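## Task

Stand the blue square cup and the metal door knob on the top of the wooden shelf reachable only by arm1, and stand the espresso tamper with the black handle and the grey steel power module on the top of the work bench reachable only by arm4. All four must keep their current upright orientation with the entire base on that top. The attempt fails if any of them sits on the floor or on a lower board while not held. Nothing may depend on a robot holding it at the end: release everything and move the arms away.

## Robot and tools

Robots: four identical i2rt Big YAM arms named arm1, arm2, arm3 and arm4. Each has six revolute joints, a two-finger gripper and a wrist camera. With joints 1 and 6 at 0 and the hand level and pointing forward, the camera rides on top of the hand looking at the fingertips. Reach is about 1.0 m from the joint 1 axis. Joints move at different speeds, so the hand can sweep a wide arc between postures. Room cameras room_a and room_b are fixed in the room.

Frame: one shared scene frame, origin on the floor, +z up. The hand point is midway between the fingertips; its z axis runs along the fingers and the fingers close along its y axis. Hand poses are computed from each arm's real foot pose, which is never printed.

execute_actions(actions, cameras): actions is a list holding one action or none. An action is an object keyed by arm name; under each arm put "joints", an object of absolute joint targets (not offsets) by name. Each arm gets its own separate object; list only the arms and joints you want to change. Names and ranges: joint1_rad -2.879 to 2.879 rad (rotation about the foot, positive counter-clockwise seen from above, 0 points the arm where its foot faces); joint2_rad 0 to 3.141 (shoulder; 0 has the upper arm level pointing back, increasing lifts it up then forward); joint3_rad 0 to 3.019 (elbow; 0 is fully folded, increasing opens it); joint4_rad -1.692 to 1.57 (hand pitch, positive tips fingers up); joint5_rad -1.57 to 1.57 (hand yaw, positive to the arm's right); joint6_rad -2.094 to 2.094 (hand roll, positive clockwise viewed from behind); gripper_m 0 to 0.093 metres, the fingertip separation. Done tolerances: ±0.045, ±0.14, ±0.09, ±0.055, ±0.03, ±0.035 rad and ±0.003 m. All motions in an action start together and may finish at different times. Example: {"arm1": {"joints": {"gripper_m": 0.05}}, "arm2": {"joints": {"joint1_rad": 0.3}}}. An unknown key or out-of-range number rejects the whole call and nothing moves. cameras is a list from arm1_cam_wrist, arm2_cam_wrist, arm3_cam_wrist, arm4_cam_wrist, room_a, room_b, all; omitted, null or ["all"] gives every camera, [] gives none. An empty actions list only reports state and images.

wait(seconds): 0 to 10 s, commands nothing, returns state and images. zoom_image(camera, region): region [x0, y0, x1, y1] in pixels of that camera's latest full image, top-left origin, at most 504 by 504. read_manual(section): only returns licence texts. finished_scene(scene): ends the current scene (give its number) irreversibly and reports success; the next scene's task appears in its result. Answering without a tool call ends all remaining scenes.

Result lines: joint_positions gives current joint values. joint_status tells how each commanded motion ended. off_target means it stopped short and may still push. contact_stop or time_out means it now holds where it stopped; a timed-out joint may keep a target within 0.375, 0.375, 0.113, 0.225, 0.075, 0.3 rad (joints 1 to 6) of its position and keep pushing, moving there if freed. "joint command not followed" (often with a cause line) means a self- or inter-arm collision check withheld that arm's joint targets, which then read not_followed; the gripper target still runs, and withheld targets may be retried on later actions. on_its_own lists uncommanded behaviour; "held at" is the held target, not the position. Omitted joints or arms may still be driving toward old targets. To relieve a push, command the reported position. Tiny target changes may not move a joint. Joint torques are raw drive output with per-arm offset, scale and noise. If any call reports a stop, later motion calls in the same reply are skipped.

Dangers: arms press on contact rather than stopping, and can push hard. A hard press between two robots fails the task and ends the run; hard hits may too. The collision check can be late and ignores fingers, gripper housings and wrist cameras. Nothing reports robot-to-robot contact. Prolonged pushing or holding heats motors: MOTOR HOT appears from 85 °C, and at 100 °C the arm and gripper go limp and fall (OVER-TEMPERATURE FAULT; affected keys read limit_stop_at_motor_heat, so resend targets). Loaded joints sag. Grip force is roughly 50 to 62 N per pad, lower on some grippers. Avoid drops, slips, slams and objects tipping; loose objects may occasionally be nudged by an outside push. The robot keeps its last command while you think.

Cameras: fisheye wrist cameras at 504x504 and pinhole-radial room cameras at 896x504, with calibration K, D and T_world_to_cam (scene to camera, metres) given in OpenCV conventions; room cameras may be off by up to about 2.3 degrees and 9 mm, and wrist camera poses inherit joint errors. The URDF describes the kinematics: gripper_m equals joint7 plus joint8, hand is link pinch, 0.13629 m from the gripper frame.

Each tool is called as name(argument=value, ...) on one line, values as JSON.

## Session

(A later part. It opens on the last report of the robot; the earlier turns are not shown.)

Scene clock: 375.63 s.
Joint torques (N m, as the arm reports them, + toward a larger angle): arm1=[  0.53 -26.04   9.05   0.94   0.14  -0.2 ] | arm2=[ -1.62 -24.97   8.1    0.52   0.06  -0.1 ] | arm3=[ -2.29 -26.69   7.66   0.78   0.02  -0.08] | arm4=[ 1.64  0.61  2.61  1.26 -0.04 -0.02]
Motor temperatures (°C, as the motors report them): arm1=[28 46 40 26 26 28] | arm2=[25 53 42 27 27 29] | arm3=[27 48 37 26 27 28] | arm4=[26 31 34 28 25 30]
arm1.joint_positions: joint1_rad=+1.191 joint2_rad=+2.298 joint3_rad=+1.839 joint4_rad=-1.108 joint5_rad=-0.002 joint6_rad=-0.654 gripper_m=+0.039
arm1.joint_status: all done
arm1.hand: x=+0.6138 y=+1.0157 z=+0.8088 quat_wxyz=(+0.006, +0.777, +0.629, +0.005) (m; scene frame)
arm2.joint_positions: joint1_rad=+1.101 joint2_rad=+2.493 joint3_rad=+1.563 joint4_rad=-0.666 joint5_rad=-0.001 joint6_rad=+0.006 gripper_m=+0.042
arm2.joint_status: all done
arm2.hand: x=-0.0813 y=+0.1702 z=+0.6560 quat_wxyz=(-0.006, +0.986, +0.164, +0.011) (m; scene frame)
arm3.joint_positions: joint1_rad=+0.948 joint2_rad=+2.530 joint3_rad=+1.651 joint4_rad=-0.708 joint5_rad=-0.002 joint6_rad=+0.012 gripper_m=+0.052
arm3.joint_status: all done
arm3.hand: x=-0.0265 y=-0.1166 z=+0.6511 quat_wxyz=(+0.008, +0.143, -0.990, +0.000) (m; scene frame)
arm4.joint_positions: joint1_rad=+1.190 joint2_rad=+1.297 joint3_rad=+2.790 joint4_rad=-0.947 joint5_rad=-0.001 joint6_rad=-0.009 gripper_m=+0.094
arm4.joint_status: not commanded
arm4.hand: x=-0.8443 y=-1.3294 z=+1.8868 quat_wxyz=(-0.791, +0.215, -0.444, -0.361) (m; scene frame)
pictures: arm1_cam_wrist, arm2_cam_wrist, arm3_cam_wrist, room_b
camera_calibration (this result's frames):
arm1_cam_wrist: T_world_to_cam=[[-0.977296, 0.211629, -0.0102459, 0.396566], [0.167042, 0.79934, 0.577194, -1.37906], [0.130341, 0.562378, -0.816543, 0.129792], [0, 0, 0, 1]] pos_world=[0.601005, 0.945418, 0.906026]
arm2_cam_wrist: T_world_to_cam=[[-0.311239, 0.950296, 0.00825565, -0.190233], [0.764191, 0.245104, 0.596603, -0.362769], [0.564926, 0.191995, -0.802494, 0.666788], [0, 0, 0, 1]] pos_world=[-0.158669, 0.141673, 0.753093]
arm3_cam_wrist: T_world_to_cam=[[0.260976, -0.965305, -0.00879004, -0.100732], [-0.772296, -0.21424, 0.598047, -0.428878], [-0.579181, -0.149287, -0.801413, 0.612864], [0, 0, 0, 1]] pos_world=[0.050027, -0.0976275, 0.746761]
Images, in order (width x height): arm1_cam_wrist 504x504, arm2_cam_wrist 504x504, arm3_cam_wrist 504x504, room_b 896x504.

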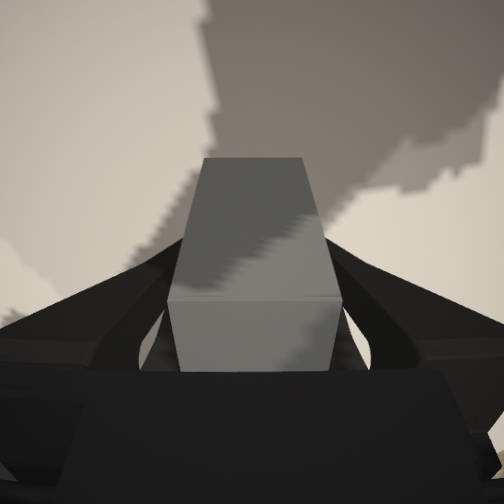

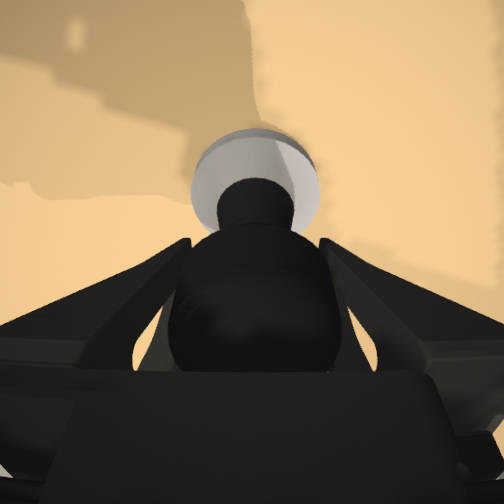

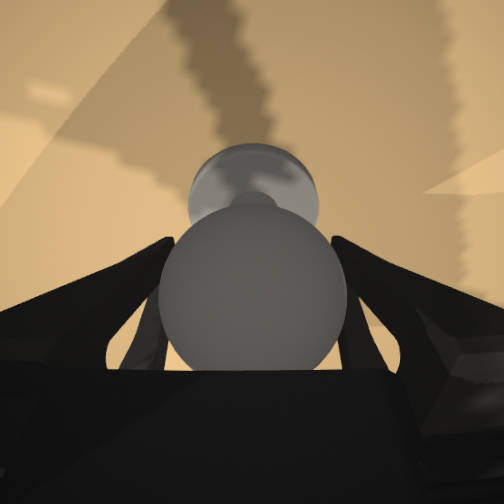

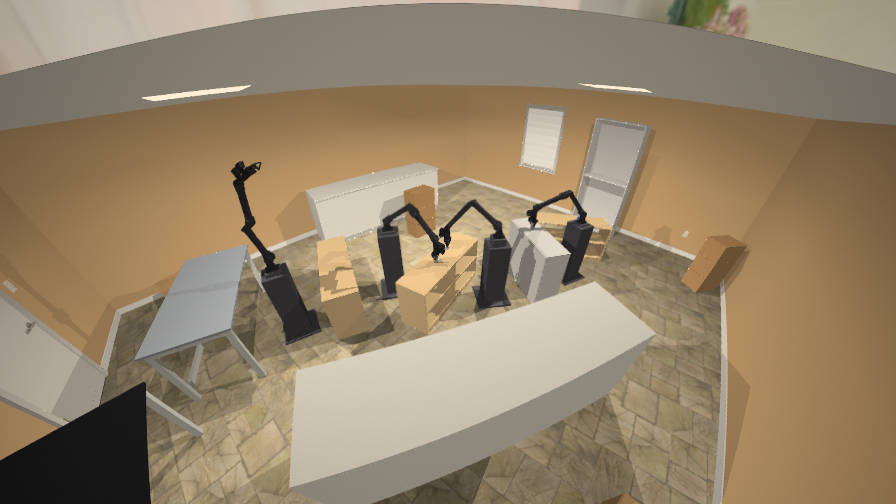

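zoom_image(camera="room_b", region=[505, 195, 565, 245])

zoom_image(camera="arm1_cam_wrist", region=[150, 110, 360, 260])

Region (505, 195, 565, 245) of room_b's 896x504 image, scaled by 8.400, with more detail than that image has.

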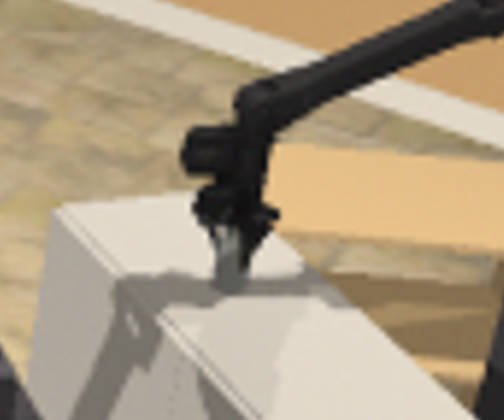

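Region (150, 110, 360, 260) of arm1_cam_wrist's 504x504 image, scaled by 2.400, with more detail than that image has; it fills the top 360 rows of this view, and the rest is white.

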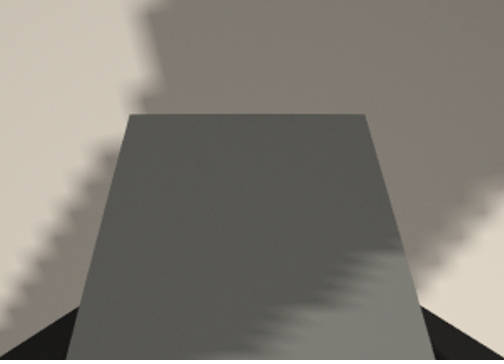

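execute_actions(actions=[{"arm1": {"joints": {"joint2_rad": 2.30}}, "arm2": {"joints": {"gripper_m": 0.093}}, "arm3": {"joints": {"gripper_m": 0.093}}}], cameras=["arm1_cam_wrist", "arm2_cam_wrist", "arm3_cam_wrist"])

Scene clock: 383.77 s.
Joint torques (N m, as the arm reports them, + toward a larger angle): arm1=[  0.53 -24.67   9.13   0.94   0.14  -0.2 ] | arm2=[ -1.63 -23.87   8.21   0.53   0.07  -0.1 ] | arm3=[ -1.97 -25.78   7.77   0.77   0.03  -0.1 ] | arm4=[ 1.57  0.74  2.54  1.3  -0.04 -0.02]
Motor temperatures (°C, as the motors report them): arm1=[28 46 41 26 26 28] | arm2=[25 54 40 27 27 29] | arm3=[27 49 37 26 27 28] | arm4=[26 31 34 28 25 30]
arm1.joint_positions: joint1_rad=+1.191 joint2_rad=+2.298 joint3_rad=+1.839 joint4_rad=-1.108 joint5_rad=-0.002 joint6_rad=-0.654 gripper_m=+0.039
arm1.joint_status: all done
arm1.hand: x=+0.6138 y=+1.0157 z=+0.8088 quat_wxyz=(+0.006, +0.777, +0.629, +0.005) (m; scene frame)
arm2.joint_positions: joint1_rad=+1.101 joint2_rad=+2.479 joint3_rad=+1.563 joint4_rad=-0.665 joint5_rad=-0.001 joint6_rad=+0.006 gripper_m=+0.093
arm2.joint_status: all done
arm2.hand: x=-0.0865 y=+0.1683 z=+0.6642 quat_wxyz=(-0.004, +0.986, +0.164, +0.003) (m; scene frame)
arm3.joint_positions: joint1_rad=+0.948 joint2_rad=+2.525 joint3_rad=+1.651 joint4_rad=-0.708 joint5_rad=-0.002 joint6_rad=+0.012 gripper_m=+0.093
arm3.joint_status: all done
arm3.hand: x=-0.0250 y=-0.1161 z=+0.6536 quat_wxyz=(+0.006, +0.143, -0.990, +0.000) (m; scene frame)
arm4.joint_positions: joint1_rad=+1.190 joint2_rad=+1.297 joint3_rad=+2.790 joint4_rad=-0.947 joint5_rad=-0.001 joint6_rad=-0.009 gripper_m=+0.094
arm4.joint_status: not commanded
arm4.hand: x=-0.8443 y=-1.3294 z=+1.8868 quat_wxyz=(-0.791, +0.215, -0.444, -0.361) (m; scene frame)
pictures: arm1_cam_wrist, arm2_cam_wrist, arm3_cam_wrist
camera_calibration (this result's frames):
arm1_cam_wrist: T_world_to_cam=[[-0.977296, 0.211629, -0.0102459, 0.396566], [0.167042, 0.79934, 0.577194, -1.37906], [0.130341, 0.562378, -0.816543, 0.129792], [0, 0, 0, 1]] pos_world=[0.601005, 0.945418, 0.906026]
arm2_cam_wrist: T_world_to_cam=[[-0.311244, 0.950297, 0.00797231, -0.18994], [0.772668, 0.248165, 0.584293, -0.354808], [0.553273, 0.188017, -0.811504, 0.682373], [0, 0, 0, 1]] pos_world=[-0.162507, 0.140253, 0.762575]
arm3_cam_wrist: T_world_to_cam=[[0.261009, -0.965295, -0.00893343, -0.100562], [-0.774689, -0.214974, 0.594679, -0.427033], [-0.575962, -0.148296, -0.803913, 0.617621], [0, 0, 0, 1]] pos_world=[0.0511559, -0.0972819, 0.749563]
Images, in order (width x height): arm1_cam_wrist 504x504, arm2_cam_wrist 504x504, arm3_cam_wrist 504x504.

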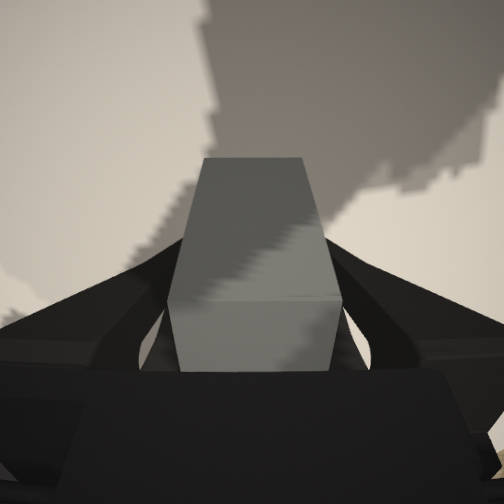

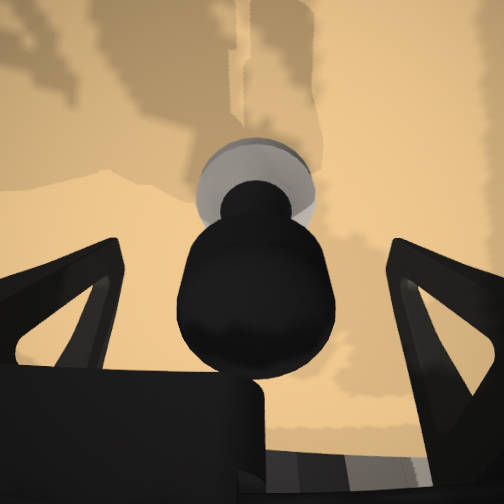

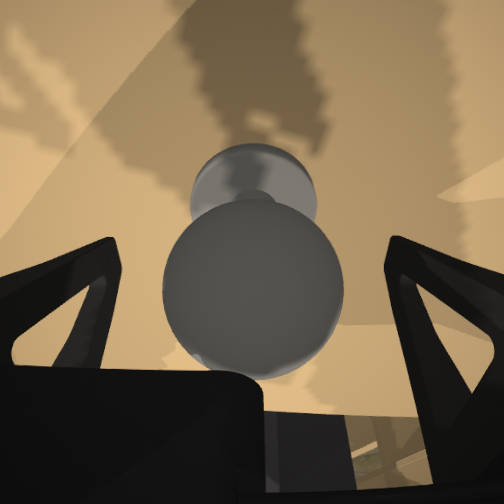

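execute_actions(actions=[{"arm1": {"joints": {"joint2_rad": 2.33}}, "arm2": {"joints": {"joint2_rad": 1.914, "joint3_rad": 0.915, "joint4_rad": -0.571}}, "arm3": {"joints": {"joint2_rad": 1.914, "joint3_rad": 0.915, "joint4_rad": -0.571}}}], cameras=["arm1_cam_wrist", "room_a"])

Scene clock: 413.73 s.
Joint torques (N m, as the arm reports them, + toward a larger angle): arm1=[  0.44 -22.05   9.14   0.93   0.14  -0.2 ] | arm2=[ -1.62 -14.83   6.79   0.38   0.06  -0.1 ] | arm3=[ -2.05 -15.65   6.93   0.69   0.04  -0.09] | arm4=[ 1.58  0.78  2.56  1.25 -0.04 -0.01]
Motor temperatures (°C, as the motors report them): arm1=[28 46 41 26 26 28] | arm2=[25 55 39 27 27 29] | arm3=[27 50 37 26 27 28] | arm4=[26 31 34 28 25 30]
arm1.joint_positions: joint1_rad=+1.191 joint2_rad=+2.300 joint3_rad=+1.840 joint4_rad=-1.108 joint5_rad=-0.002 joint6_rad=-0.654 gripper_m=+0.039
arm1.joint_status: all done
arm1.hand: x=+0.6139 y=+1.0158 z=+0.8074 quat_wxyz=(+0.006, +0.777, +0.629, +0.005) (m; scene frame)
arm2.joint_positions: joint1_rad=+1.101 joint2_rad=+1.904 joint3_rad=+0.912 joint4_rad=-0.582 joint5_rad=-0.001 joint6_rad=+0.006 gripper_m=+0.093
arm2.joint_status: all done
arm2.hand: x=+0.0785 y=+0.2245 z=+0.8033 quat_wxyz=(-0.004, +0.986, +0.164, +0.000) (m; scene frame)
arm3.joint_positions: joint1_rad=+0.948 joint2_rad=+1.907 joint3_rad=+0.906 joint4_rad=-0.582 joint5_rad=-0.002 joint6_rad=+0.012 gripper_m=+0.093
arm3.joint_status: all done
arm3.hand: x=-0.2143 y=-0.1744 z=+0.7969 quat_wxyz=(+0.006, +0.143, -0.990, +0.000) (m; scene frame)
arm4.joint_positions: joint1_rad=+1.190 joint2_rad=+1.297 joint3_rad=+2.790 joint4_rad=-0.947 joint5_rad=-0.001 joint6_rad=-0.009 gripper_m=+0.094
arm4.joint_status: not commanded
arm4.hand: x=-0.8443 y=-1.3294 z=+1.8868 quat_wxyz=(-0.791, +0.215, -0.444, -0.361) (m; scene frame)
pictures: arm1_cam_wrist, room_a
camera_calibration (this result's frames):
arm1_cam_wrist: T_world_to_cam=[[-0.977287, 0.211625, -0.0111709, 0.397413], [0.166359, 0.79877, 0.578179, -1.37818], [0.13128, 0.563188, -0.815834, 0.126646], [0, 0, 0, 1]] pos_world=[0.601033, 0.945423, 0.904597]
Images, in order (width x height): arm1_cam_wrist 504x504, room_a 896x504.

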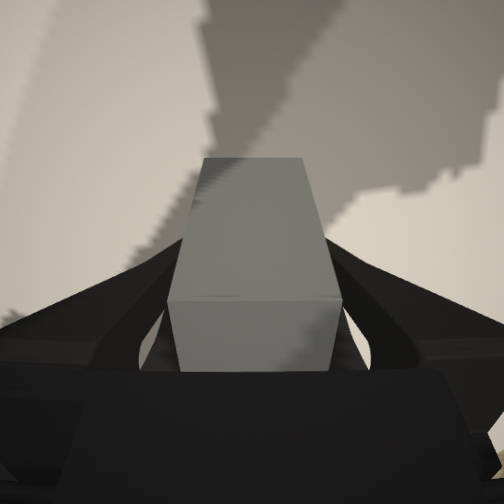

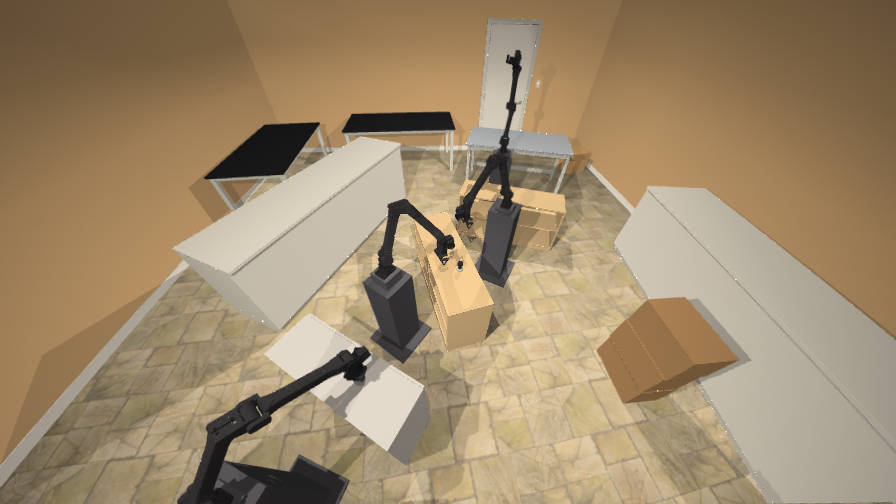

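execute_actions(actions=[{"arm1": {"joints": {"joint2_rad": 2.29, "gripper_m": 0.093}}, "arm2": {"joints": {"joint1_rad": 1.524, "joint2_rad": 2.445, "joint3_rad": 1.978, "joint4_rad": -1.092}}, "arm3": {"joints": {"joint1_rad": 1.368, "joint2_rad": 2.45, "joint3_rad": 2.005, "joint4_rad": -1.121}}}], cameras=["arm1_cam_wrist", "arm2_cam_wrist", "arm3_cam_wrist", "room_a"])

Scene clock: 442.17 s.
Joint torques (N m, as the arm reports them, + toward a larger angle): arm1=[  0.58 -25.65   9.21   0.92   0.14  -0.2 ] | arm2=[ -1.3  -24.15  12.73  -0.52   0.07  -0.1 ] | arm3=[ -2.   -25.06  11.32  -0.29  -0.08  -0.09] | arm4=[ 1.63  0.78  2.58  1.28 -0.03  0.  ]
Motor temperatures (°C, as the motors report them): arm1=[28 45 42 26 26 28] | arm2=[25 51 38 27 27 29] | arm3=[27 45 37 26 27 28] | arm4=[26 31 34 28 25 30]
arm1.joint_positions: joint1_rad=+1.191 joint2_rad=+2.300 joint3_rad=+1.840 joint4_rad=-1.108 joint5_rad=-0.002 joint6_rad=-0.654 gripper_m=+0.093
arm1.joint_status: all done
arm1.hand: x=+0.6139 y=+1.0158 z=+0.8074 quat_wxyz=(+0.006, +0.777, +0.629, +0.005) (m; scene frame)
arm2.joint_positions: joint1_rad=+1.530 joint2_rad=+2.427 joint3_rad=+1.948 joint4_rad=-1.078 joint5_rad=-0.001 joint6_rad=+0.006 gripper_m=+0.093
arm2.joint_status: all done
arm2.hand: x=-0.0280 y=-0.1187 z=+0.8058 quat_wxyz=(-0.001, +0.929, +0.370, -0.007) (m; scene frame)
arm3.joint_positions: joint1_rad=+1.375 joint2_rad=+2.427 joint3_rad=+1.987 joint4_rad=-1.107 joint5_rad=+0.000 joint6_rad=+0.012 gripper_m=+0.093
arm3.joint_status: all done
arm3.hand: x=-0.0828 y=+0.1706 z=+0.8179 quat_wxyz=(-0.011, +0.349, -0.937, -0.005) (m; scene frame)
arm4.joint_positions: joint1_rad=+1.190 joint2_rad=+1.297 joint3_rad=+2.790 joint4_rad=-0.947 joint5_rad=-0.001 joint6_rad=-0.009 gripper_m=+0.094
arm4.joint_status: not commanded
arm4.hand: x=-0.8443 y=-1.3294 z=+1.8868 quat_wxyz=(-0.791, +0.215, -0.444, -0.361) (m; scene frame)
pictures: arm1_cam_wrist, arm2_cam_wrist, arm3_cam_wrist, room_a
camera_calibration (this result's frames):
arm1_cam_wrist: T_world_to_cam=[[-0.977287, 0.211625, -0.0111709, 0.397413], [0.166359, 0.79877, 0.578179, -1.37818], [0.13128, 0.563188, -0.815834, 0.126646], [0, 0, 0, 1]] pos_world=[0.601033, 0.945423, 0.904597]
arm2_cam_wrist: T_world_to_cam=[[-0.678465, 0.734592, 0.00776855, 0.064076], [0.607292, 0.554878, 0.5686, -0.367098], [0.413378, 0.390493, -0.822577, 0.847848], [0, 0, 0, 1]] pos_world=[-0.0840726, -0.174453, 0.905655]
arm3_cam_wrist: T_world_to_cam=[[0.637458, -0.770446, -0.00773475, 0.189668], [-0.633132, -0.529514, 0.564588, -0.417877], [-0.43908, -0.355004, -0.825337, 0.823134], [0, 0, 0, 1]] pos_world=[-0.024055, 0.217073, 0.916758]
Images, in order (width x height): arm1_cam_wrist 504x504, arm2_cam_wrist 504x504, arm3_cam_wrist 504x504, room_a 896x504.

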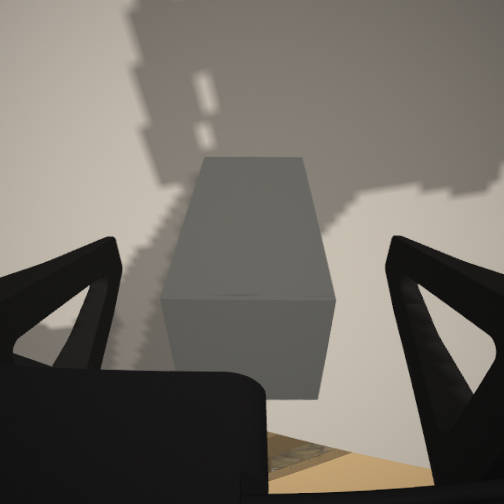

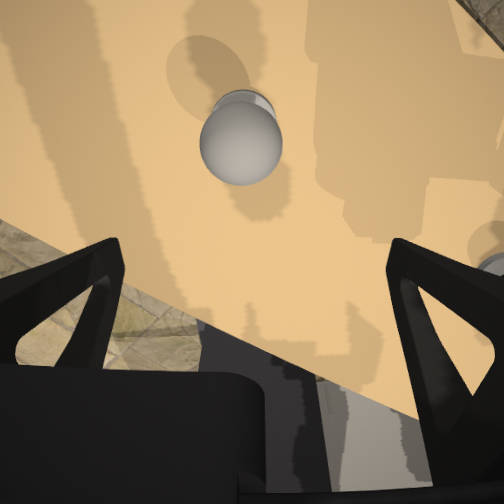

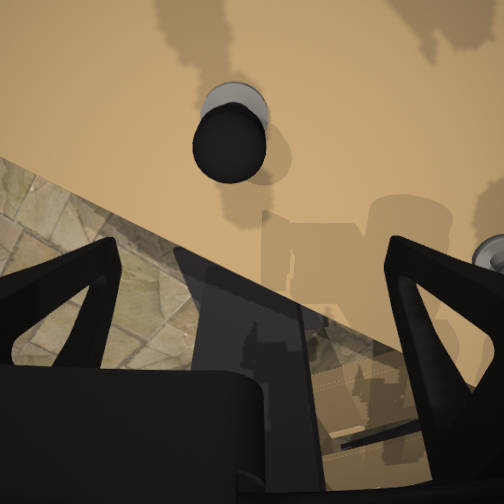

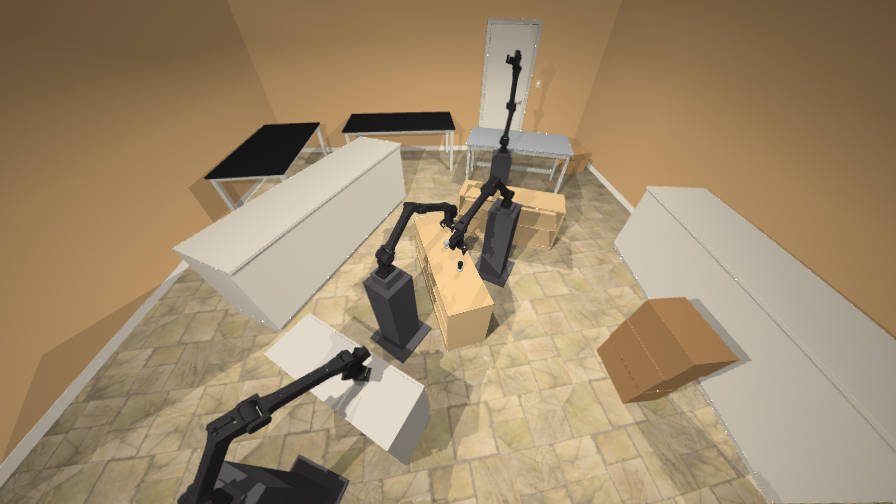

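execute_actions(actions=[{"arm1": {"joints": {"joint2_rad": 1.7}}, "arm2": {"joints": {"joint1_rad": 1.553, "joint2_rad": 2.68, "joint3_rad": 2.045, "joint4_rad": -0.88}}, "arm3": {"joints": {"joint1_rad": 1.403, "joint2_rad": 2.668, "joint3_rad": 2.062, "joint4_rad": -0.927}}}], cameras=["arm1_cam_wrist", "arm2_cam_wrist", "arm3_cam_wrist"])

Scene clock: 467.63 s.
Joint torques (N m, as the arm reports them, + toward a larger angle): arm1=[  0.36 -18.84  10.52   1.93   0.15  -0.17] | arm2=[ -0.23 -26.72  10.78   0.55   0.07  -0.1 ] | arm3=[ -0.36 -28.26  10.37   0.83  -0.07  -0.09] | arm4=[ 1.73  0.83  2.57  1.26 -0.04 -0.01]
Motor temperatures (°C, as the motors report them): arm1=[28 48 42 26 26 28] | arm2=[25 56 43 27 27 29] | arm3=[27 50 40 26 27 28] | arm4=[26 30 34 28 25 30]
arm1.joint_positions: joint1_rad=+1.191 joint2_rad=+1.703 joint3_rad=+1.844 joint4_rad=-1.106 joint5_rad=-0.002 joint6_rad=-0.654 gripper_m=+0.093
arm1.joint_status: all done
arm1.hand: x=+0.6153 y=+1.0221 z=+1.2037 quat_wxyz=(+0.014, +0.744, +0.601, -0.292) (m; scene frame)
arm2.joint_positions: joint1_rad=+1.541 joint2_rad=+2.687 joint3_rad=+2.026 joint4_rad=-0.895 joint5_rad=-0.001 joint6_rad=+0.006 gripper_m=+0.093
arm2.joint_status: all done
arm2.hand: x=-0.0251 y=-0.1248 z=+0.6560 quat_wxyz=(-0.001, +0.927, +0.375, -0.008) (m; scene frame)
arm3.joint_positions: joint1_rad=+1.396 joint2_rad=+2.662 joint3_rad=+2.043 joint4_rad=-0.941 joint5_rad=+0.000 joint6_rad=+0.012 gripper_m=+0.093
arm3.joint_status: all done
arm3.hand: x=-0.0939 y=+0.1806 z=+0.6759 quat_wxyz=(-0.004, +0.359, -0.933, -0.002) (m; scene frame)
arm4.joint_positions: joint1_rad=+1.190 joint2_rad=+1.297 joint3_rad=+2.790 joint4_rad=-0.947 joint5_rad=-0.001 joint6_rad=-0.009 gripper_m=+0.094
arm4.joint_status: not commanded
arm4.hand: x=-0.8443 y=-1.3294 z=+1.8868 quat_wxyz=(-0.791, +0.215, -0.444, -0.361) (m; scene frame)
pictures: arm1_cam_wrist, arm2_cam_wrist, arm3_cam_wrist
camera_calibration (this result's frames):
arm1_cam_wrist: T_world_to_cam=[[-0.899655, 0.282313, 0.333047, -0.132485], [0.334385, 0.936014, 0.10984, -1.29249], [-0.280727, 0.210184, -0.936491, 1.20569], [0, 0, 0, 1]] pos_world=[0.651467, 0.993773, 1.3152]
arm2_cam_wrist: T_world_to_cam=[[-0.686551, 0.727041, 0.00771791, 0.0705999], [0.601836, 0.5623, 0.567108, -0.278504], [0.407971, 0.393994, -0.823607, 0.72685], [0, 0, 0, 1]] pos_world=[-0.0804491, -0.1811, 0.756036]
arm3_cam_wrist: T_world_to_cam=[[0.653407, -0.756972, -0.00723797, 0.202072], [-0.615646, -0.536932, 0.576787, -0.344716], [-0.440498, -0.372421, -0.816862, 0.701904], [0, 0, 0, 1]] pos_world=[-0.0350708, 0.229278, 0.773649]
Images, in order (width x height): arm1_cam_wrist 504x504, arm2_cam_wrist 504x504, arm3_cam_wrist 504x504.

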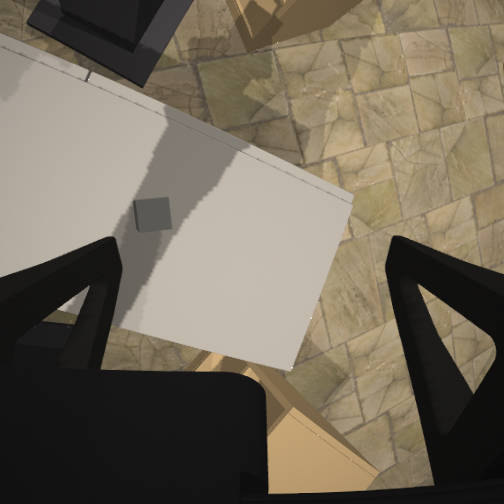

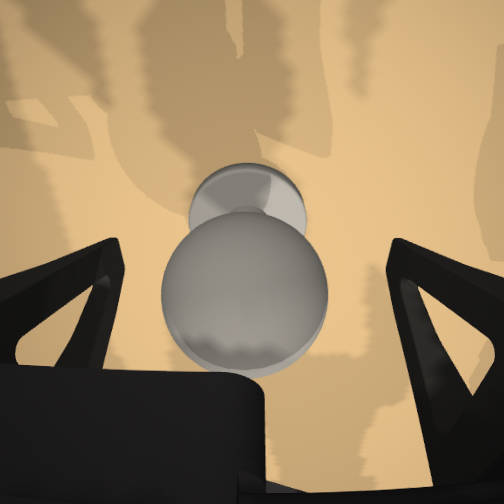

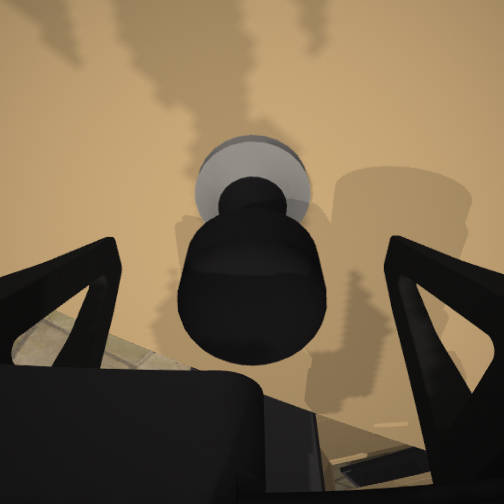

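execute_actions(actions=[{"arm1": {"joints": {"joint2_rad": 1.3, "joint3_rad": 2.3, "joint6_rad": 0.0}}, "arm2": {"joints": {"joint2_rad": 2.715}}, "arm3": {"joints": {"joint2_rad": 2.69}}}], cameras=["arm2_cam_wrist", "arm3_cam_wrist"])

Scene clock: 476.67 s.
Joint torques (N m, as the arm reports them, + toward a larger angle): arm1=[ 0.43 -8.73  8.52  2.38  0.18  0.03] | arm2=[ -0.26 -24.2   10.77   0.56   0.07  -0.11] | arm3=[ -0.61 -25.93  10.5    0.85  -0.07  -0.09] | arm4=[ 1.59  0.71  2.6   1.27 -0.04 -0.01]
Motor temperatures (°C, as the motors report them): arm1=[28 46 43 26 26 28] | arm2=[25 58 43 27 27 29] | arm3=[27 51 40 26 27 28] | arm4=[26 30 34 28 25 30]
arm1.joint_positions: joint1_rad=+1.191 joint2_rad=+1.310 joint3_rad=+2.275 joint4_rad=-1.101 joint5_rad=-0.002 joint6_rad=-0.014 gripper_m=+0.093
arm1.joint_status: all done
arm1.hand: x=+0.7647 y=+1.1554 z=+1.6525 quat_wxyz=(+0.226, +0.710, +0.265, -0.612) (m; scene frame)
arm2.joint_positions: joint1_rad=+1.541 joint2_rad=+2.687 joint3_rad=+2.026 joint4_rad=-0.895 joint5_rad=-0.001 joint6_rad=+0.006 gripper_m=+0.093
arm2.joint_status: all done
arm2.hand: x=-0.0251 y=-0.1248 z=+0.6560 quat_wxyz=(-0.001, +0.927, +0.375, -0.008) (m; scene frame)
arm3.joint_positions: joint1_rad=+1.396 joint2_rad=+2.662 joint3_rad=+2.043 joint4_rad=-0.941 joint5_rad=+0.000 joint6_rad=+0.012 gripper_m=+0.093
arm3.joint_status: all done
arm3.hand: x=-0.0939 y=+0.1806 z=+0.6759 quat_wxyz=(-0.004, +0.359, -0.933, -0.002) (m; scene frame)
arm4.joint_positions: joint1_rad=+1.190 joint2_rad=+1.297 joint3_rad=+2.790 joint4_rad=-0.947 joint5_rad=-0.001 joint6_rad=-0.009 gripper_m=+0.094
arm4.joint_status: not commanded
arm4.hand: x=-0.8443 y=-1.3294 z=+1.8868 quat_wxyz=(-0.791, +0.215, -0.444, -0.361) (m; scene frame)
pictures: arm2_cam_wrist, arm3_cam_wrist
camera_calibration (this result's frames):
arm2_cam_wrist: T_world_to_cam=[[-0.686551, 0.727041, 0.00771791, 0.0705999], [0.601836, 0.5623, 0.567108, -0.278504], [0.407971, 0.393994, -0.823607, 0.72685], [0, 0, 0, 1]] pos_world=[-0.0804491, -0.1811, 0.756036]
arm3_cam_wrist: T_world_to_cam=[[0.653407, -0.756972, -0.00723797, 0.202072], [-0.615646, -0.536932, 0.576787, -0.344716], [-0.440498, -0.372421, -0.816862, 0.701904], [0, 0, 0, 1]] pos_world=[-0.0350708, 0.229278, 0.773649]
Images, in order (width x height): arm2_cam_wrist 504x504, arm3_cam_wrist 504x504.

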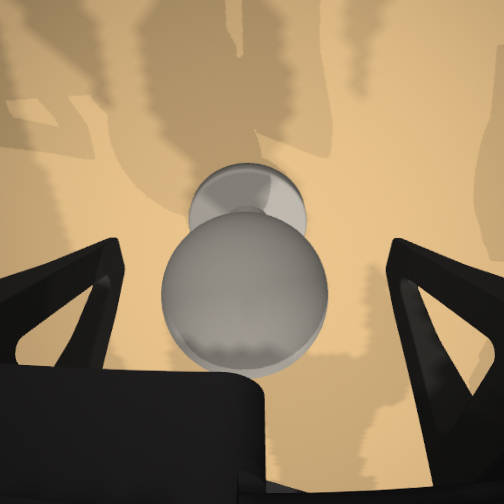

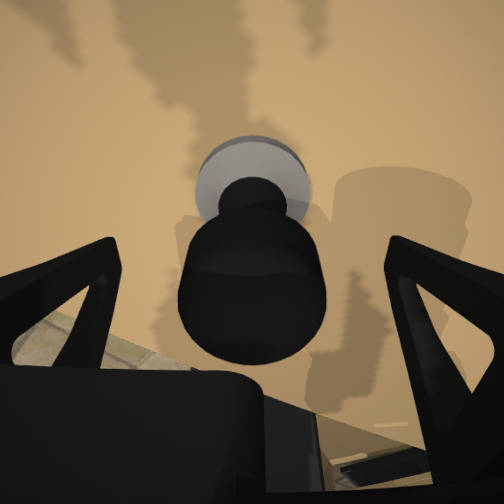

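execute_actions(actions=[{"arm2": {"joints": {"joint2_rad": 2.702, "joint3_rad": 2.008}}, "arm3": {"joints": {"joint2_rad": 2.682, "joint3_rad": 2.028}}}], cameras=["arm2_cam_wrist", "arm3_cam_wrist"])

Scene clock: 487.63 s.
Joint torques (N m, as the arm reports them, + toward a larger angle): arm1=[ 0.3  -8.23  8.47  2.37  0.19  0.03] | arm2=[ -0.15 -25.27   8.23   0.53   0.07  -0.1 ] | arm3=[ -0.55 -26.17   8.62   0.8   -0.08  -0.09] | arm4=[ 1.56  0.84  2.56  1.21 -0.04 -0.01]
Motor temperatures (°C, as the motors report them): arm1=[28 42 42 26 26 28] | arm2=[25 58 42 27 27 29] | arm3=[27 51 40 26 27 28] | arm4=[26 30 34 28 25 30]
arm1.joint_positions: joint1_rad=+1.191 joint2_rad=+1.310 joint3_rad=+2.275 joint4_rad=-1.101 joint5_rad=-0.002 joint6_rad=-0.013 gripper_m=+0.093
arm1.joint_status: not commanded
arm1.hand: x=+0.7647 y=+1.1554 z=+1.6525 quat_wxyz=(+0.226, +0.710, +0.265, -0.612) (m; scene frame)
arm2.joint_positions: joint1_rad=+1.541 joint2_rad=+2.687 joint3_rad=+2.016 joint4_rad=-0.894 joint5_rad=-0.001 joint6_rad=+0.006 gripper_m=+0.093
arm2.joint_status: all done
arm2.hand: x=-0.0218 y=-0.1215 z=+0.6530 quat_wxyz=(-0.003, +0.927, +0.375, -0.003) (m; scene frame)
arm3.joint_positions: joint1_rad=+1.396 joint2_rad=+2.662 joint3_rad=+2.028 joint4_rad=-0.941 joint5_rad=+0.000 joint6_rad=+0.012 gripper_m=+0.093
arm3.joint_status: all done
arm3.hand: x=-0.0989 y=+0.1759 z=+0.6713 quat_wxyz=(+0.002, +0.359, -0.933, +0.001) (m; scene frame)
arm4.joint_positions: joint1_rad=+1.190 joint2_rad=+1.297 joint3_rad=+2.790 joint4_rad=-0.947 joint5_rad=-0.001 joint6_rad=-0.009 gripper_m=+0.094
arm4.joint_status: not commanded
arm4.hand: x=-0.8443 y=-1.3294 z=+1.8868 quat_wxyz=(-0.791, +0.215, -0.444, -0.361) (m; scene frame)
pictures: arm2_cam_wrist, arm3_cam_wrist
camera_calibration (this result's frames):
arm2_cam_wrist: T_world_to_cam=[[-0.686545, 0.727044, 0.00789489, 0.0703955], [0.597993, 0.558439, 0.574935, -0.286333], [0.413594, 0.39944, -0.818161, 0.718953], [0, 0, 0, 1]] pos_world=[-0.0778001, -0.17846, 0.752286]
arm3_cam_wrist: T_world_to_cam=[[0.653341, -0.757034, -0.00674465, 0.201481], [-0.609438, -0.531205, 0.588563, -0.35599], [-0.449145, -0.380422, -0.808423, 0.689051], [0, 0, 0, 1]] pos_world=[-0.0391057, 0.225554, 0.767927]
Images, in order (width x height): arm2_cam_wrist 504x504, arm3_cam_wrist 504x504.

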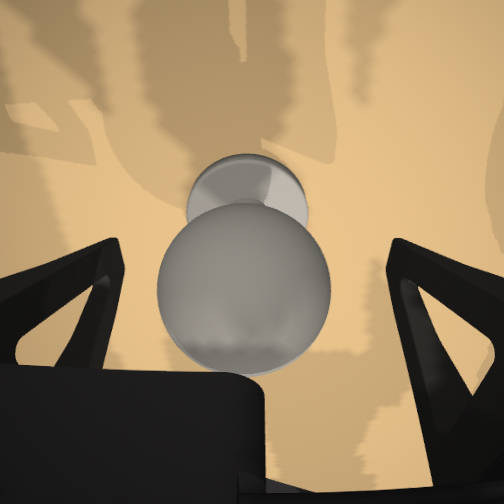

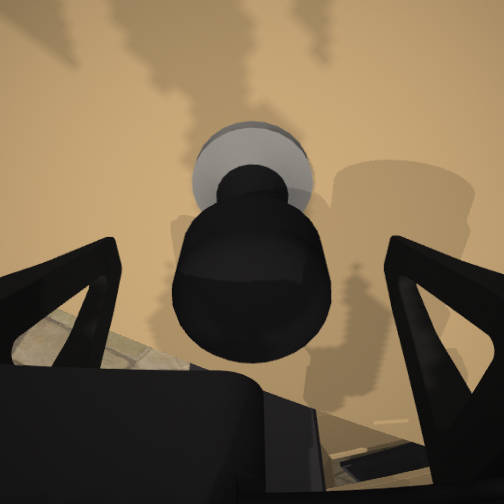

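Good enough. Close both grippers.

execute_actions(actions=[{"arm2": {"joints": {"gripper_m": 0.0}}, "arm3": {"joints": {"gripper_m": 0.0}}}], cameras=["arm2_cam_wrist", "arm3_cam_wrist"])

Scene clock: 490.20 s.
Joint torques (N m, as the arm reports them, + toward a larger angle): arm1=[ 0.32 -8.24  8.48  2.35  0.19  0.03] | arm2=[ -0.16 -25.16   8.23   0.5    0.05  -0.09] | arm3=[ -0.64 -26.59   8.56   0.71  -0.06  -0.09] | arm4=[ 1.69  0.73  2.6   1.29 -0.04 -0.01]
Motor temperatures (°C, as the motors report them): arm1=[28 41 42 26 26 28] | arm2=[25 58 42 27 27 29] | arm3=[27 52 40 26 27 28] | arm4=[26 30 34 28 25 30]
arm1.joint_positions: joint1_rad=+1.191 joint2_rad=+1.310 joint3_rad=+2.275 joint4_rad=-1.101 joint5_rad=-0.002 joint6_rad=-0.013 gripper_m=+0.093
arm1.joint_status: not commanded
arm1.hand: x=+0.7647 y=+1.1554 z=+1.6525 quat_wxyz=(+0.226, +0.710, +0.265, -0.612) (m; scene frame)
arm2.joint_positions: joint1_rad=+1.541 joint2_rad=+2.687 joint3_rad=+2.016 joint4_rad=-0.894 joint5_rad=+0.000 joint6_rad=+0.005 gripper_m=+0.053
arm2.joint_status: gripper_m off_target (ended at +0.053, target +0.000)
arm2.hand: x=-0.0219 y=-0.1215 z=+0.6530 quat_wxyz=(-0.003, +0.927, +0.376, -0.003) (m; scene frame)
arm3.joint_positions: joint1_rad=+1.396 joint2_rad=+2.662 joint3_rad=+2.028 joint4_rad=-0.940 joint5_rad=+0.000 joint6_rad=+0.012 gripper_m=+0.044
arm3.joint_status: gripper_m off_target (ended at +0.044, target +0.000)
arm3.hand: x=-0.0988 y=+0.1762 z=+0.6713 quat_wxyz=(+0.002, +0.359, -0.933, +0.000) (m; scene frame)
arm4.joint_positions: joint1_rad=+1.190 joint2_rad=+1.297 joint3_rad=+2.790 joint4_rad=-0.947 joint5_rad=-0.001 joint6_rad=-0.009 gripper_m=+0.094
arm4.joint_status: not commanded
arm4.hand: x=-0.8443 y=-1.3294 z=+1.8868 quat_wxyz=(-0.791, +0.215, -0.444, -0.361) (m; scene frame)
pictures: arm2_cam_wrist, arm3_cam_wrist
camera_calibration (this result's frames):
arm2_cam_wrist: T_world_to_cam=[[-0.68682, 0.726781, 0.00827082, 0.0700482], [0.598088, 0.558664, 0.574618, -0.286019], [0.413001, 0.399605, -0.81838, 0.719158], [0, 0, 0, 1]] pos_world=[-0.0778377, -0.178501, 0.752317]
arm3_cam_wrist: T_world_to_cam=[[0.653343, -0.757028, -0.00716488, 0.201837], [-0.609781, -0.531825, 0.587647, -0.355073], [-0.448676, -0.379566, -0.809086, 0.689554], [0, 0, 0, 1]] pos_world=[-0.0389997, 0.225691, 0.768013]
Images, in order (width x height): arm2_cam_wrist 504x504, arm3_cam_wrist 504x504.

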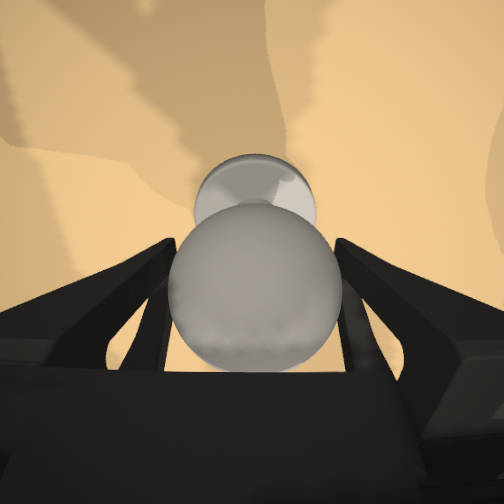

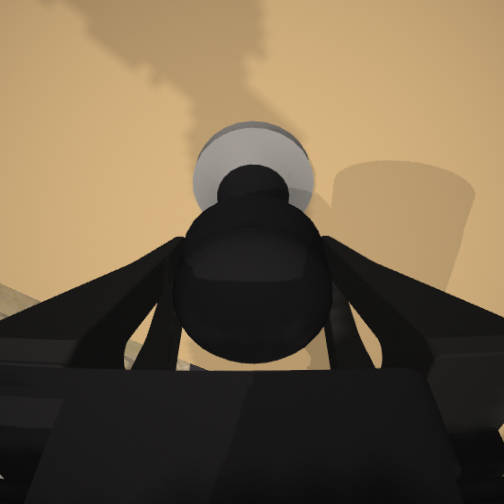

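execute_actions(actions=[{"arm2": {"joints": {"joint2_rad": 1.60, "joint3_rad": 0.848, "joint4_rad": -0.818}}, "arm3": {"joints": {"joint2_rad": 1.60, "joint3_rad": 0.848, "joint4_rad": -0.818}}}], cameras=["arm2_cam_wrist", "arm3_cam_wrist"])

Scene clock: 528.43 s.
Joint torques (N m, as the arm reports them, + toward a larger angle): arm1=[ 0.27 -8.18  8.5   2.33  0.18  0.03] | arm2=[ -0.06 -14.35   9.13   0.13   0.05  -0.1 ] | arm3=[ -0.67 -14.92   9.63   0.41  -0.06  -0.08] | arm4=[ 1.54  0.61  2.6   1.26 -0.02 -0.01]
Motor temperatures (°C, as the motors report them): arm1=[28 38 42 26 26 28] | arm2=[25 60 39 27 27 29] | arm3=[27 53 39 26 27 28] | arm4=[26 30 33 28 25 30]
arm1.joint_positions: joint1_rad=+1.191 joint2_rad=+1.310 joint3_rad=+2.275 joint4_rad=-1.101 joint5_rad=-0.002 joint6_rad=-0.013 gripper_m=+0.093
arm1.joint_status: not commanded
arm1.hand: x=+0.7647 y=+1.1554 z=+1.6525 quat_wxyz=(+0.226, +0.710, +0.265, -0.612) (m; scene frame)
arm2.joint_positions: joint1_rad=+1.541 joint2_rad=+1.617 joint3_rad=+0.838 joint4_rad=-0.823 joint5_rad=+0.000 joint6_rad=+0.005 gripper_m=+0.053
arm2.joint_status: all done
arm2.hand: x=+0.2087 y=+0.1016 z=+0.8927 quat_wxyz=(-0.010, +0.927, +0.375, +0.014) (m; scene frame)
arm3.joint_positions: joint1_rad=+1.396 joint2_rad=+1.616 joint3_rad=+0.825 joint4_rad=-0.824 joint5_rad=+0.000 joint6_rad=+0.012 gripper_m=+0.044
arm3.joint_status: all done
arm3.hand: x=-0.3420 y=-0.0489 z=+0.8873 quat_wxyz=(+0.021, +0.359, -0.933, +0.008) (m; scene frame)
arm4.joint_positions: joint1_rad=+1.190 joint2_rad=+1.297 joint3_rad=+2.790 joint4_rad=-0.947 joint5_rad=-0.001 joint6_rad=-0.009 gripper_m=+0.094
arm4.joint_status: not commanded
arm4.hand: x=-0.8443 y=-1.3294 z=+1.8868 quat_wxyz=(-0.791, +0.215, -0.444, -0.361) (m; scene frame)
pictures: arm2_cam_wrist, arm3_cam_wrist
camera_calibration (this result's frames):
arm2_cam_wrist: T_world_to_cam=[[-0.686818, 0.726774, 0.00895049, 0.0636634], [0.582517, 0.543044, 0.604796, -0.708439], [0.434689, 0.420599, -0.79633, 0.704562], [0, 0, 0, 1]] pos_world=[0.150137, 0.0421069, 0.988955]
arm3_cam_wrist: T_world_to_cam=[[0.65317, -0.75719, -0.00575611, 0.190624], [-0.591488, -0.514948, 0.62046, -0.772069], [-0.47277, -0.401861, -0.784217, 0.638381], [0, 0, 0, 1]] pos_world=[-0.279372, 0.00330308, 0.980764]
Images, in order (width x height): arm2_cam_wrist 504x504, arm3_cam_wrist 504x504.

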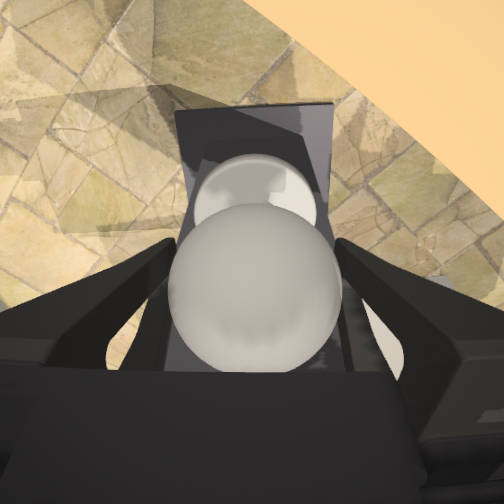

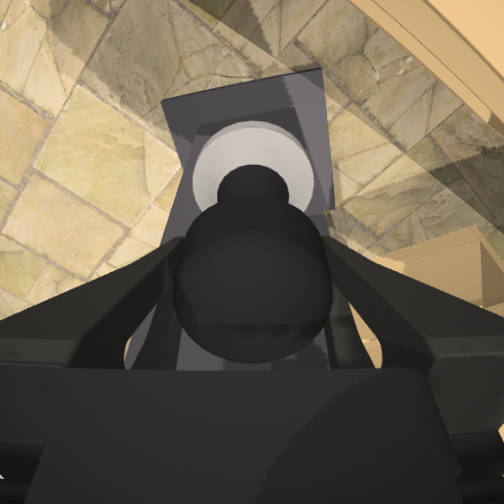

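execute_actions(actions=[{"arm1": {"joints": {"joint1_rad": 1.537, "joint2_rad": 1.1, "joint3_rad": 0.55, "joint4_rad": -1.02}}, "arm2": {"joints": {"joint1_rad": -1.362, "joint2_rad": 2.08, "joint3_rad": 1.643, "joint4_rad": -1.112}}, "arm3": {"joints": {"joint1_rad": -1.012, "joint2_rad": 2.43, "joint3_rad": 1.787, "joint4_rad": -0.914}}, "arm4": {"joints": {"joint1_rad": 1.382, "joint2_rad": 1.1, "joint3_rad": 0.55, "joint4_rad": -1.02}}}], cameras=["arm2_cam_wrist", "arm3_cam_wrist", "room_b"])

Scene clock: 545.17 s.
Joint torques (N m, as the arm reports them, + toward a larger angle): arm1=[ 0.74 -6.8   8.28  0.66  0.15  0.02] | arm2=[ -0.02 -22.97  10.61  -0.49  -0.04  -0.1 ] | arm3=[ -0.67 -27.48   9.05  -0.21  -0.18  -0.08] | arm4=[ 1.38 -3.63  6.99  0.15 -0.04 -0.01]
Motor temperatures (°C, as the motors report them): arm1=[28 37 42 26 26 28] | arm2=[25 56 40 27 27 29] | arm3=[27 49 40 26 27 28] | arm4=[26 30 34 28 25 30]
arm1.joint_positions: joint1_rad=+1.533 joint2_rad=+1.118 joint3_rad=+0.540 joint4_rad=-1.021 joint5_rad=-0.002 joint6_rad=-0.012 gripper_m=+0.093
arm1.joint_status: all done
arm1.hand: x=+1.0051 y=+1.2494 z=+0.9086 quat_wxyz=(-0.002, +0.862, +0.506, +0.020) (m; scene frame)
arm2.joint_positions: joint1_rad=-1.372 joint2_rad=+2.092 joint3_rad=+1.638 joint4_rad=-1.098 joint5_rad=+0.002 joint6_rad=+0.005 gripper_m=+0.053
arm2.joint_status: all done
arm2.hand: x=+0.8065 y=+0.8808 z=+0.9158 quat_wxyz=(-0.008, +0.478, -0.878, -0.008) (m; scene frame)
arm3.joint_positions: joint1_rad=-1.018 joint2_rad=+2.439 joint3_rad=+1.781 joint4_rad=-0.903 joint5_rad=+0.003 joint6_rad=+0.011 gripper_m=+0.044
arm3.joint_status: all done
arm3.hand: x=-0.6751 y=-0.9518 z=+0.7425 quat_wxyz=(-0.002, -0.744, -0.668, +0.004) (m; scene frame)
arm4.joint_positions: joint1_rad=+1.373 joint2_rad=+1.113 joint3_rad=+0.544 joint4_rad=-1.016 joint5_rad=-0.001 joint6_rad=-0.009 gripper_m=+0.094
arm4.joint_status: all done
arm4.hand: x=-0.8685 y=-1.3103 z=+0.9135 quat_wxyz=(+0.007, +0.507, -0.862, +0.010) (m; scene frame)
pictures: arm2_cam_wrist, arm3_cam_wrist, room_b
camera_calibration (this result's frames):
arm2_cam_wrist: T_world_to_cam=[[0.833244, -0.552875, -0.00581554, -0.177565], [-0.455344, -0.692144, 0.559999, 0.472254], [-0.313635, -0.463968, -0.828473, 1.54741], [0, 0, 0, 1]] pos_world=[0.848316, 0.946647, 1.0165]
arm3_cam_wrist: T_world_to_cam=[[-0.991462, 0.130351, -0.00344876, -0.543618], [0.104472, 0.809893, 0.577199, 0.418811], [0.0780316, 0.57191, -0.816597, 1.32718], [0, 0, 0, 1]] pos_world=[-0.686292, -1.02736, 0.840158]
Images, in order (width x height): arm2_cam_wrist 504x504, arm3_cam_wrist 504x504, room_b 896x504.

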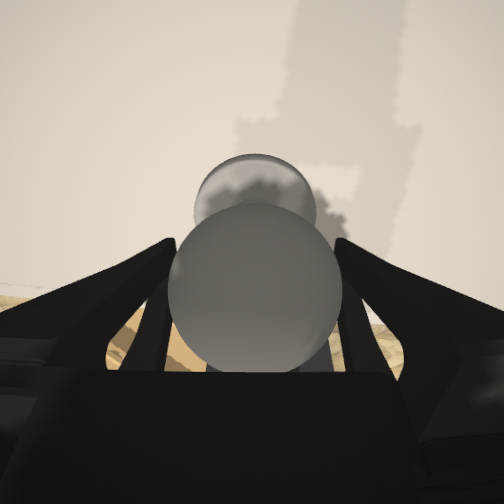

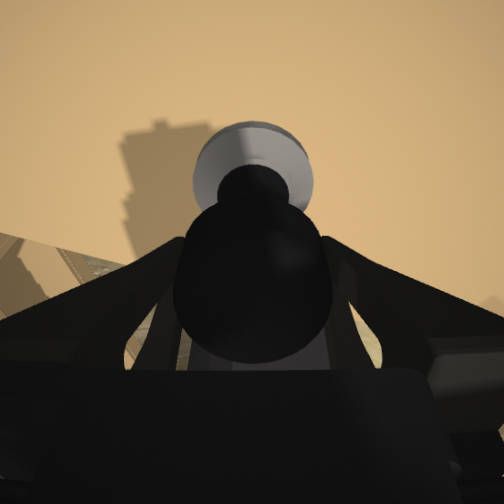

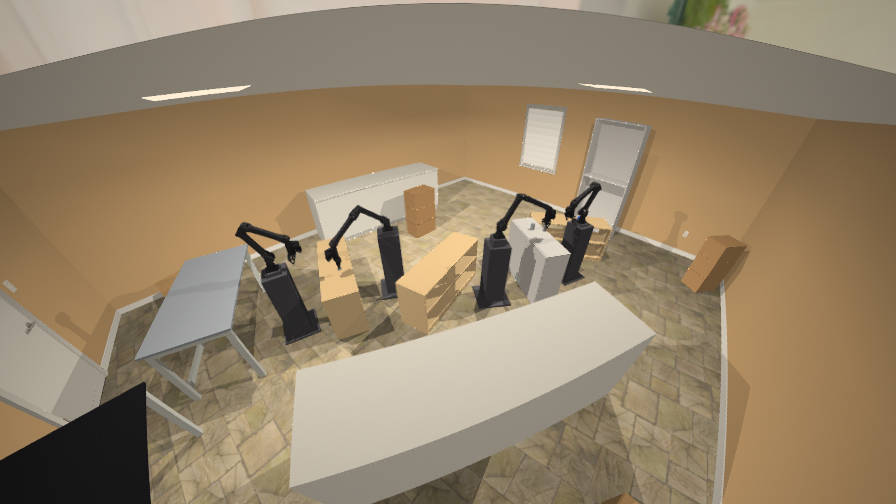

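execute_actions(actions=[{"arm2": {"joints": {"joint2_rad": 2.226, "joint3_rad": 1.588, "joint4_rad": -0.899}}, "arm3": {"joints": {"joint2_rad": 2.535, "joint4_rad": -0.795}}}], cameras=["arm2_cam_wrist", "arm3_cam_wrist"])

Scene clock: 555.13 s.
Joint torques (N m, as the arm reports them, + toward a larger angle): arm1=[ 0.78 -6.89  8.23  0.63  0.16  0.01] | arm2=[  0.07 -23.95   9.64   0.52  -0.04  -0.09] | arm3=[ -1.39 -27.29   8.77   0.74  -0.19  -0.08] | arm4=[ 1.44 -3.56  7.15  0.11 -0.04 -0.01]
Motor temperatures (°C, as the motors report them): arm1=[28 37 42 26 26 28] | arm2=[25 58 41 27 27 29] | arm3=[27 52 40 26 27 28] | arm4=[26 30 35 28 25 30]
arm1.joint_positions: joint1_rad=+1.533 joint2_rad=+1.118 joint3_rad=+0.540 joint4_rad=-1.021 joint5_rad=-0.002 joint6_rad=-0.012 gripper_m=+0.093
arm1.joint_status: not commanded
arm1.hand: x=+1.0051 y=+1.2494 z=+0.9086 quat_wxyz=(-0.002, +0.862, +0.506, +0.020) (m; scene frame)
arm2.joint_positions: joint1_rad=-1.372 joint2_rad=+2.243 joint3_rad=+1.580 joint4_rad=-0.913 joint5_rad=+0.002 joint6_rad=+0.005 gripper_m=+0.053
arm2.joint_status: all done
arm2.hand: x=+0.8022 y=+0.8764 z=+0.8076 quat_wxyz=(+0.002, +0.479, -0.878, -0.002) (m; scene frame)
arm3.joint_positions: joint1_rad=-1.018 joint2_rad=+2.546 joint3_rad=+1.775 joint4_rad=-0.806 joint5_rad=+0.003 joint6_rad=+0.011 gripper_m=+0.044
arm3.joint_status: all done
arm3.hand: x=-0.6740 y=-0.9385 z=+0.6737 quat_wxyz=(+0.004, -0.744, -0.668, -0.001) (m; scene frame)
arm4.joint_positions: joint1_rad=+1.373 joint2_rad=+1.113 joint3_rad=+0.544 joint4_rad=-1.016 joint5_rad=-0.001 joint6_rad=-0.009 gripper_m=+0.094
arm4.joint_status: not commanded
arm4.hand: x=-0.8685 y=-1.3103 z=+0.9135 quat_wxyz=(+0.007, +0.507, -0.862, +0.010) (m; scene frame)
pictures: arm2_cam_wrist, arm3_cam_wrist
camera_calibration (this result's frames):
arm2_cam_wrist: T_world_to_cam=[[0.833908, -0.551877, -0.00538303, -0.178738], [-0.447195, -0.681382, 0.579426, 0.496128], [-0.32344, -0.480781, -0.815007, 1.46615], [0, 0, 0, 1]] pos_world=[0.845127, 0.944306, 0.906487]
arm3_cam_wrist: T_world_to_cam=[[-0.991507, 0.130032, -0.00254946, -0.545352], [0.103508, 0.800826, 0.589885, 0.42994], [0.0787456, 0.584611, -0.807483, 1.26957], [0, 0, 0, 1]] pos_world=[-0.685195, -1.0156, 0.770151]
Images, in order (width x height): arm2_cam_wrist 504x504, arm3_cam_wrist 504x504.

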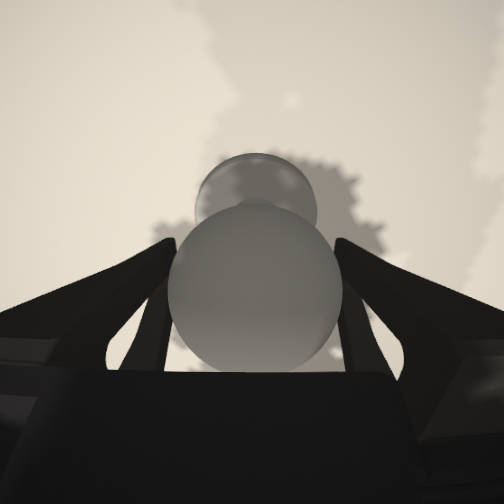

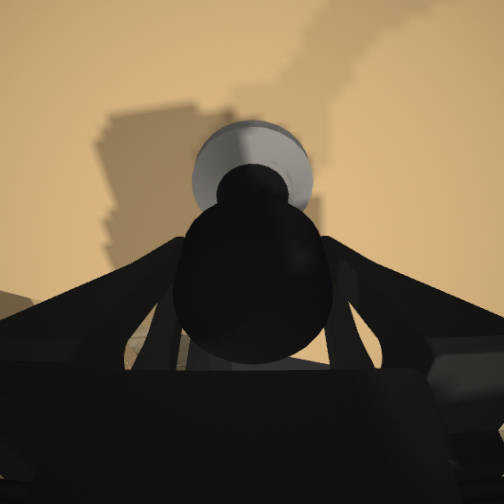

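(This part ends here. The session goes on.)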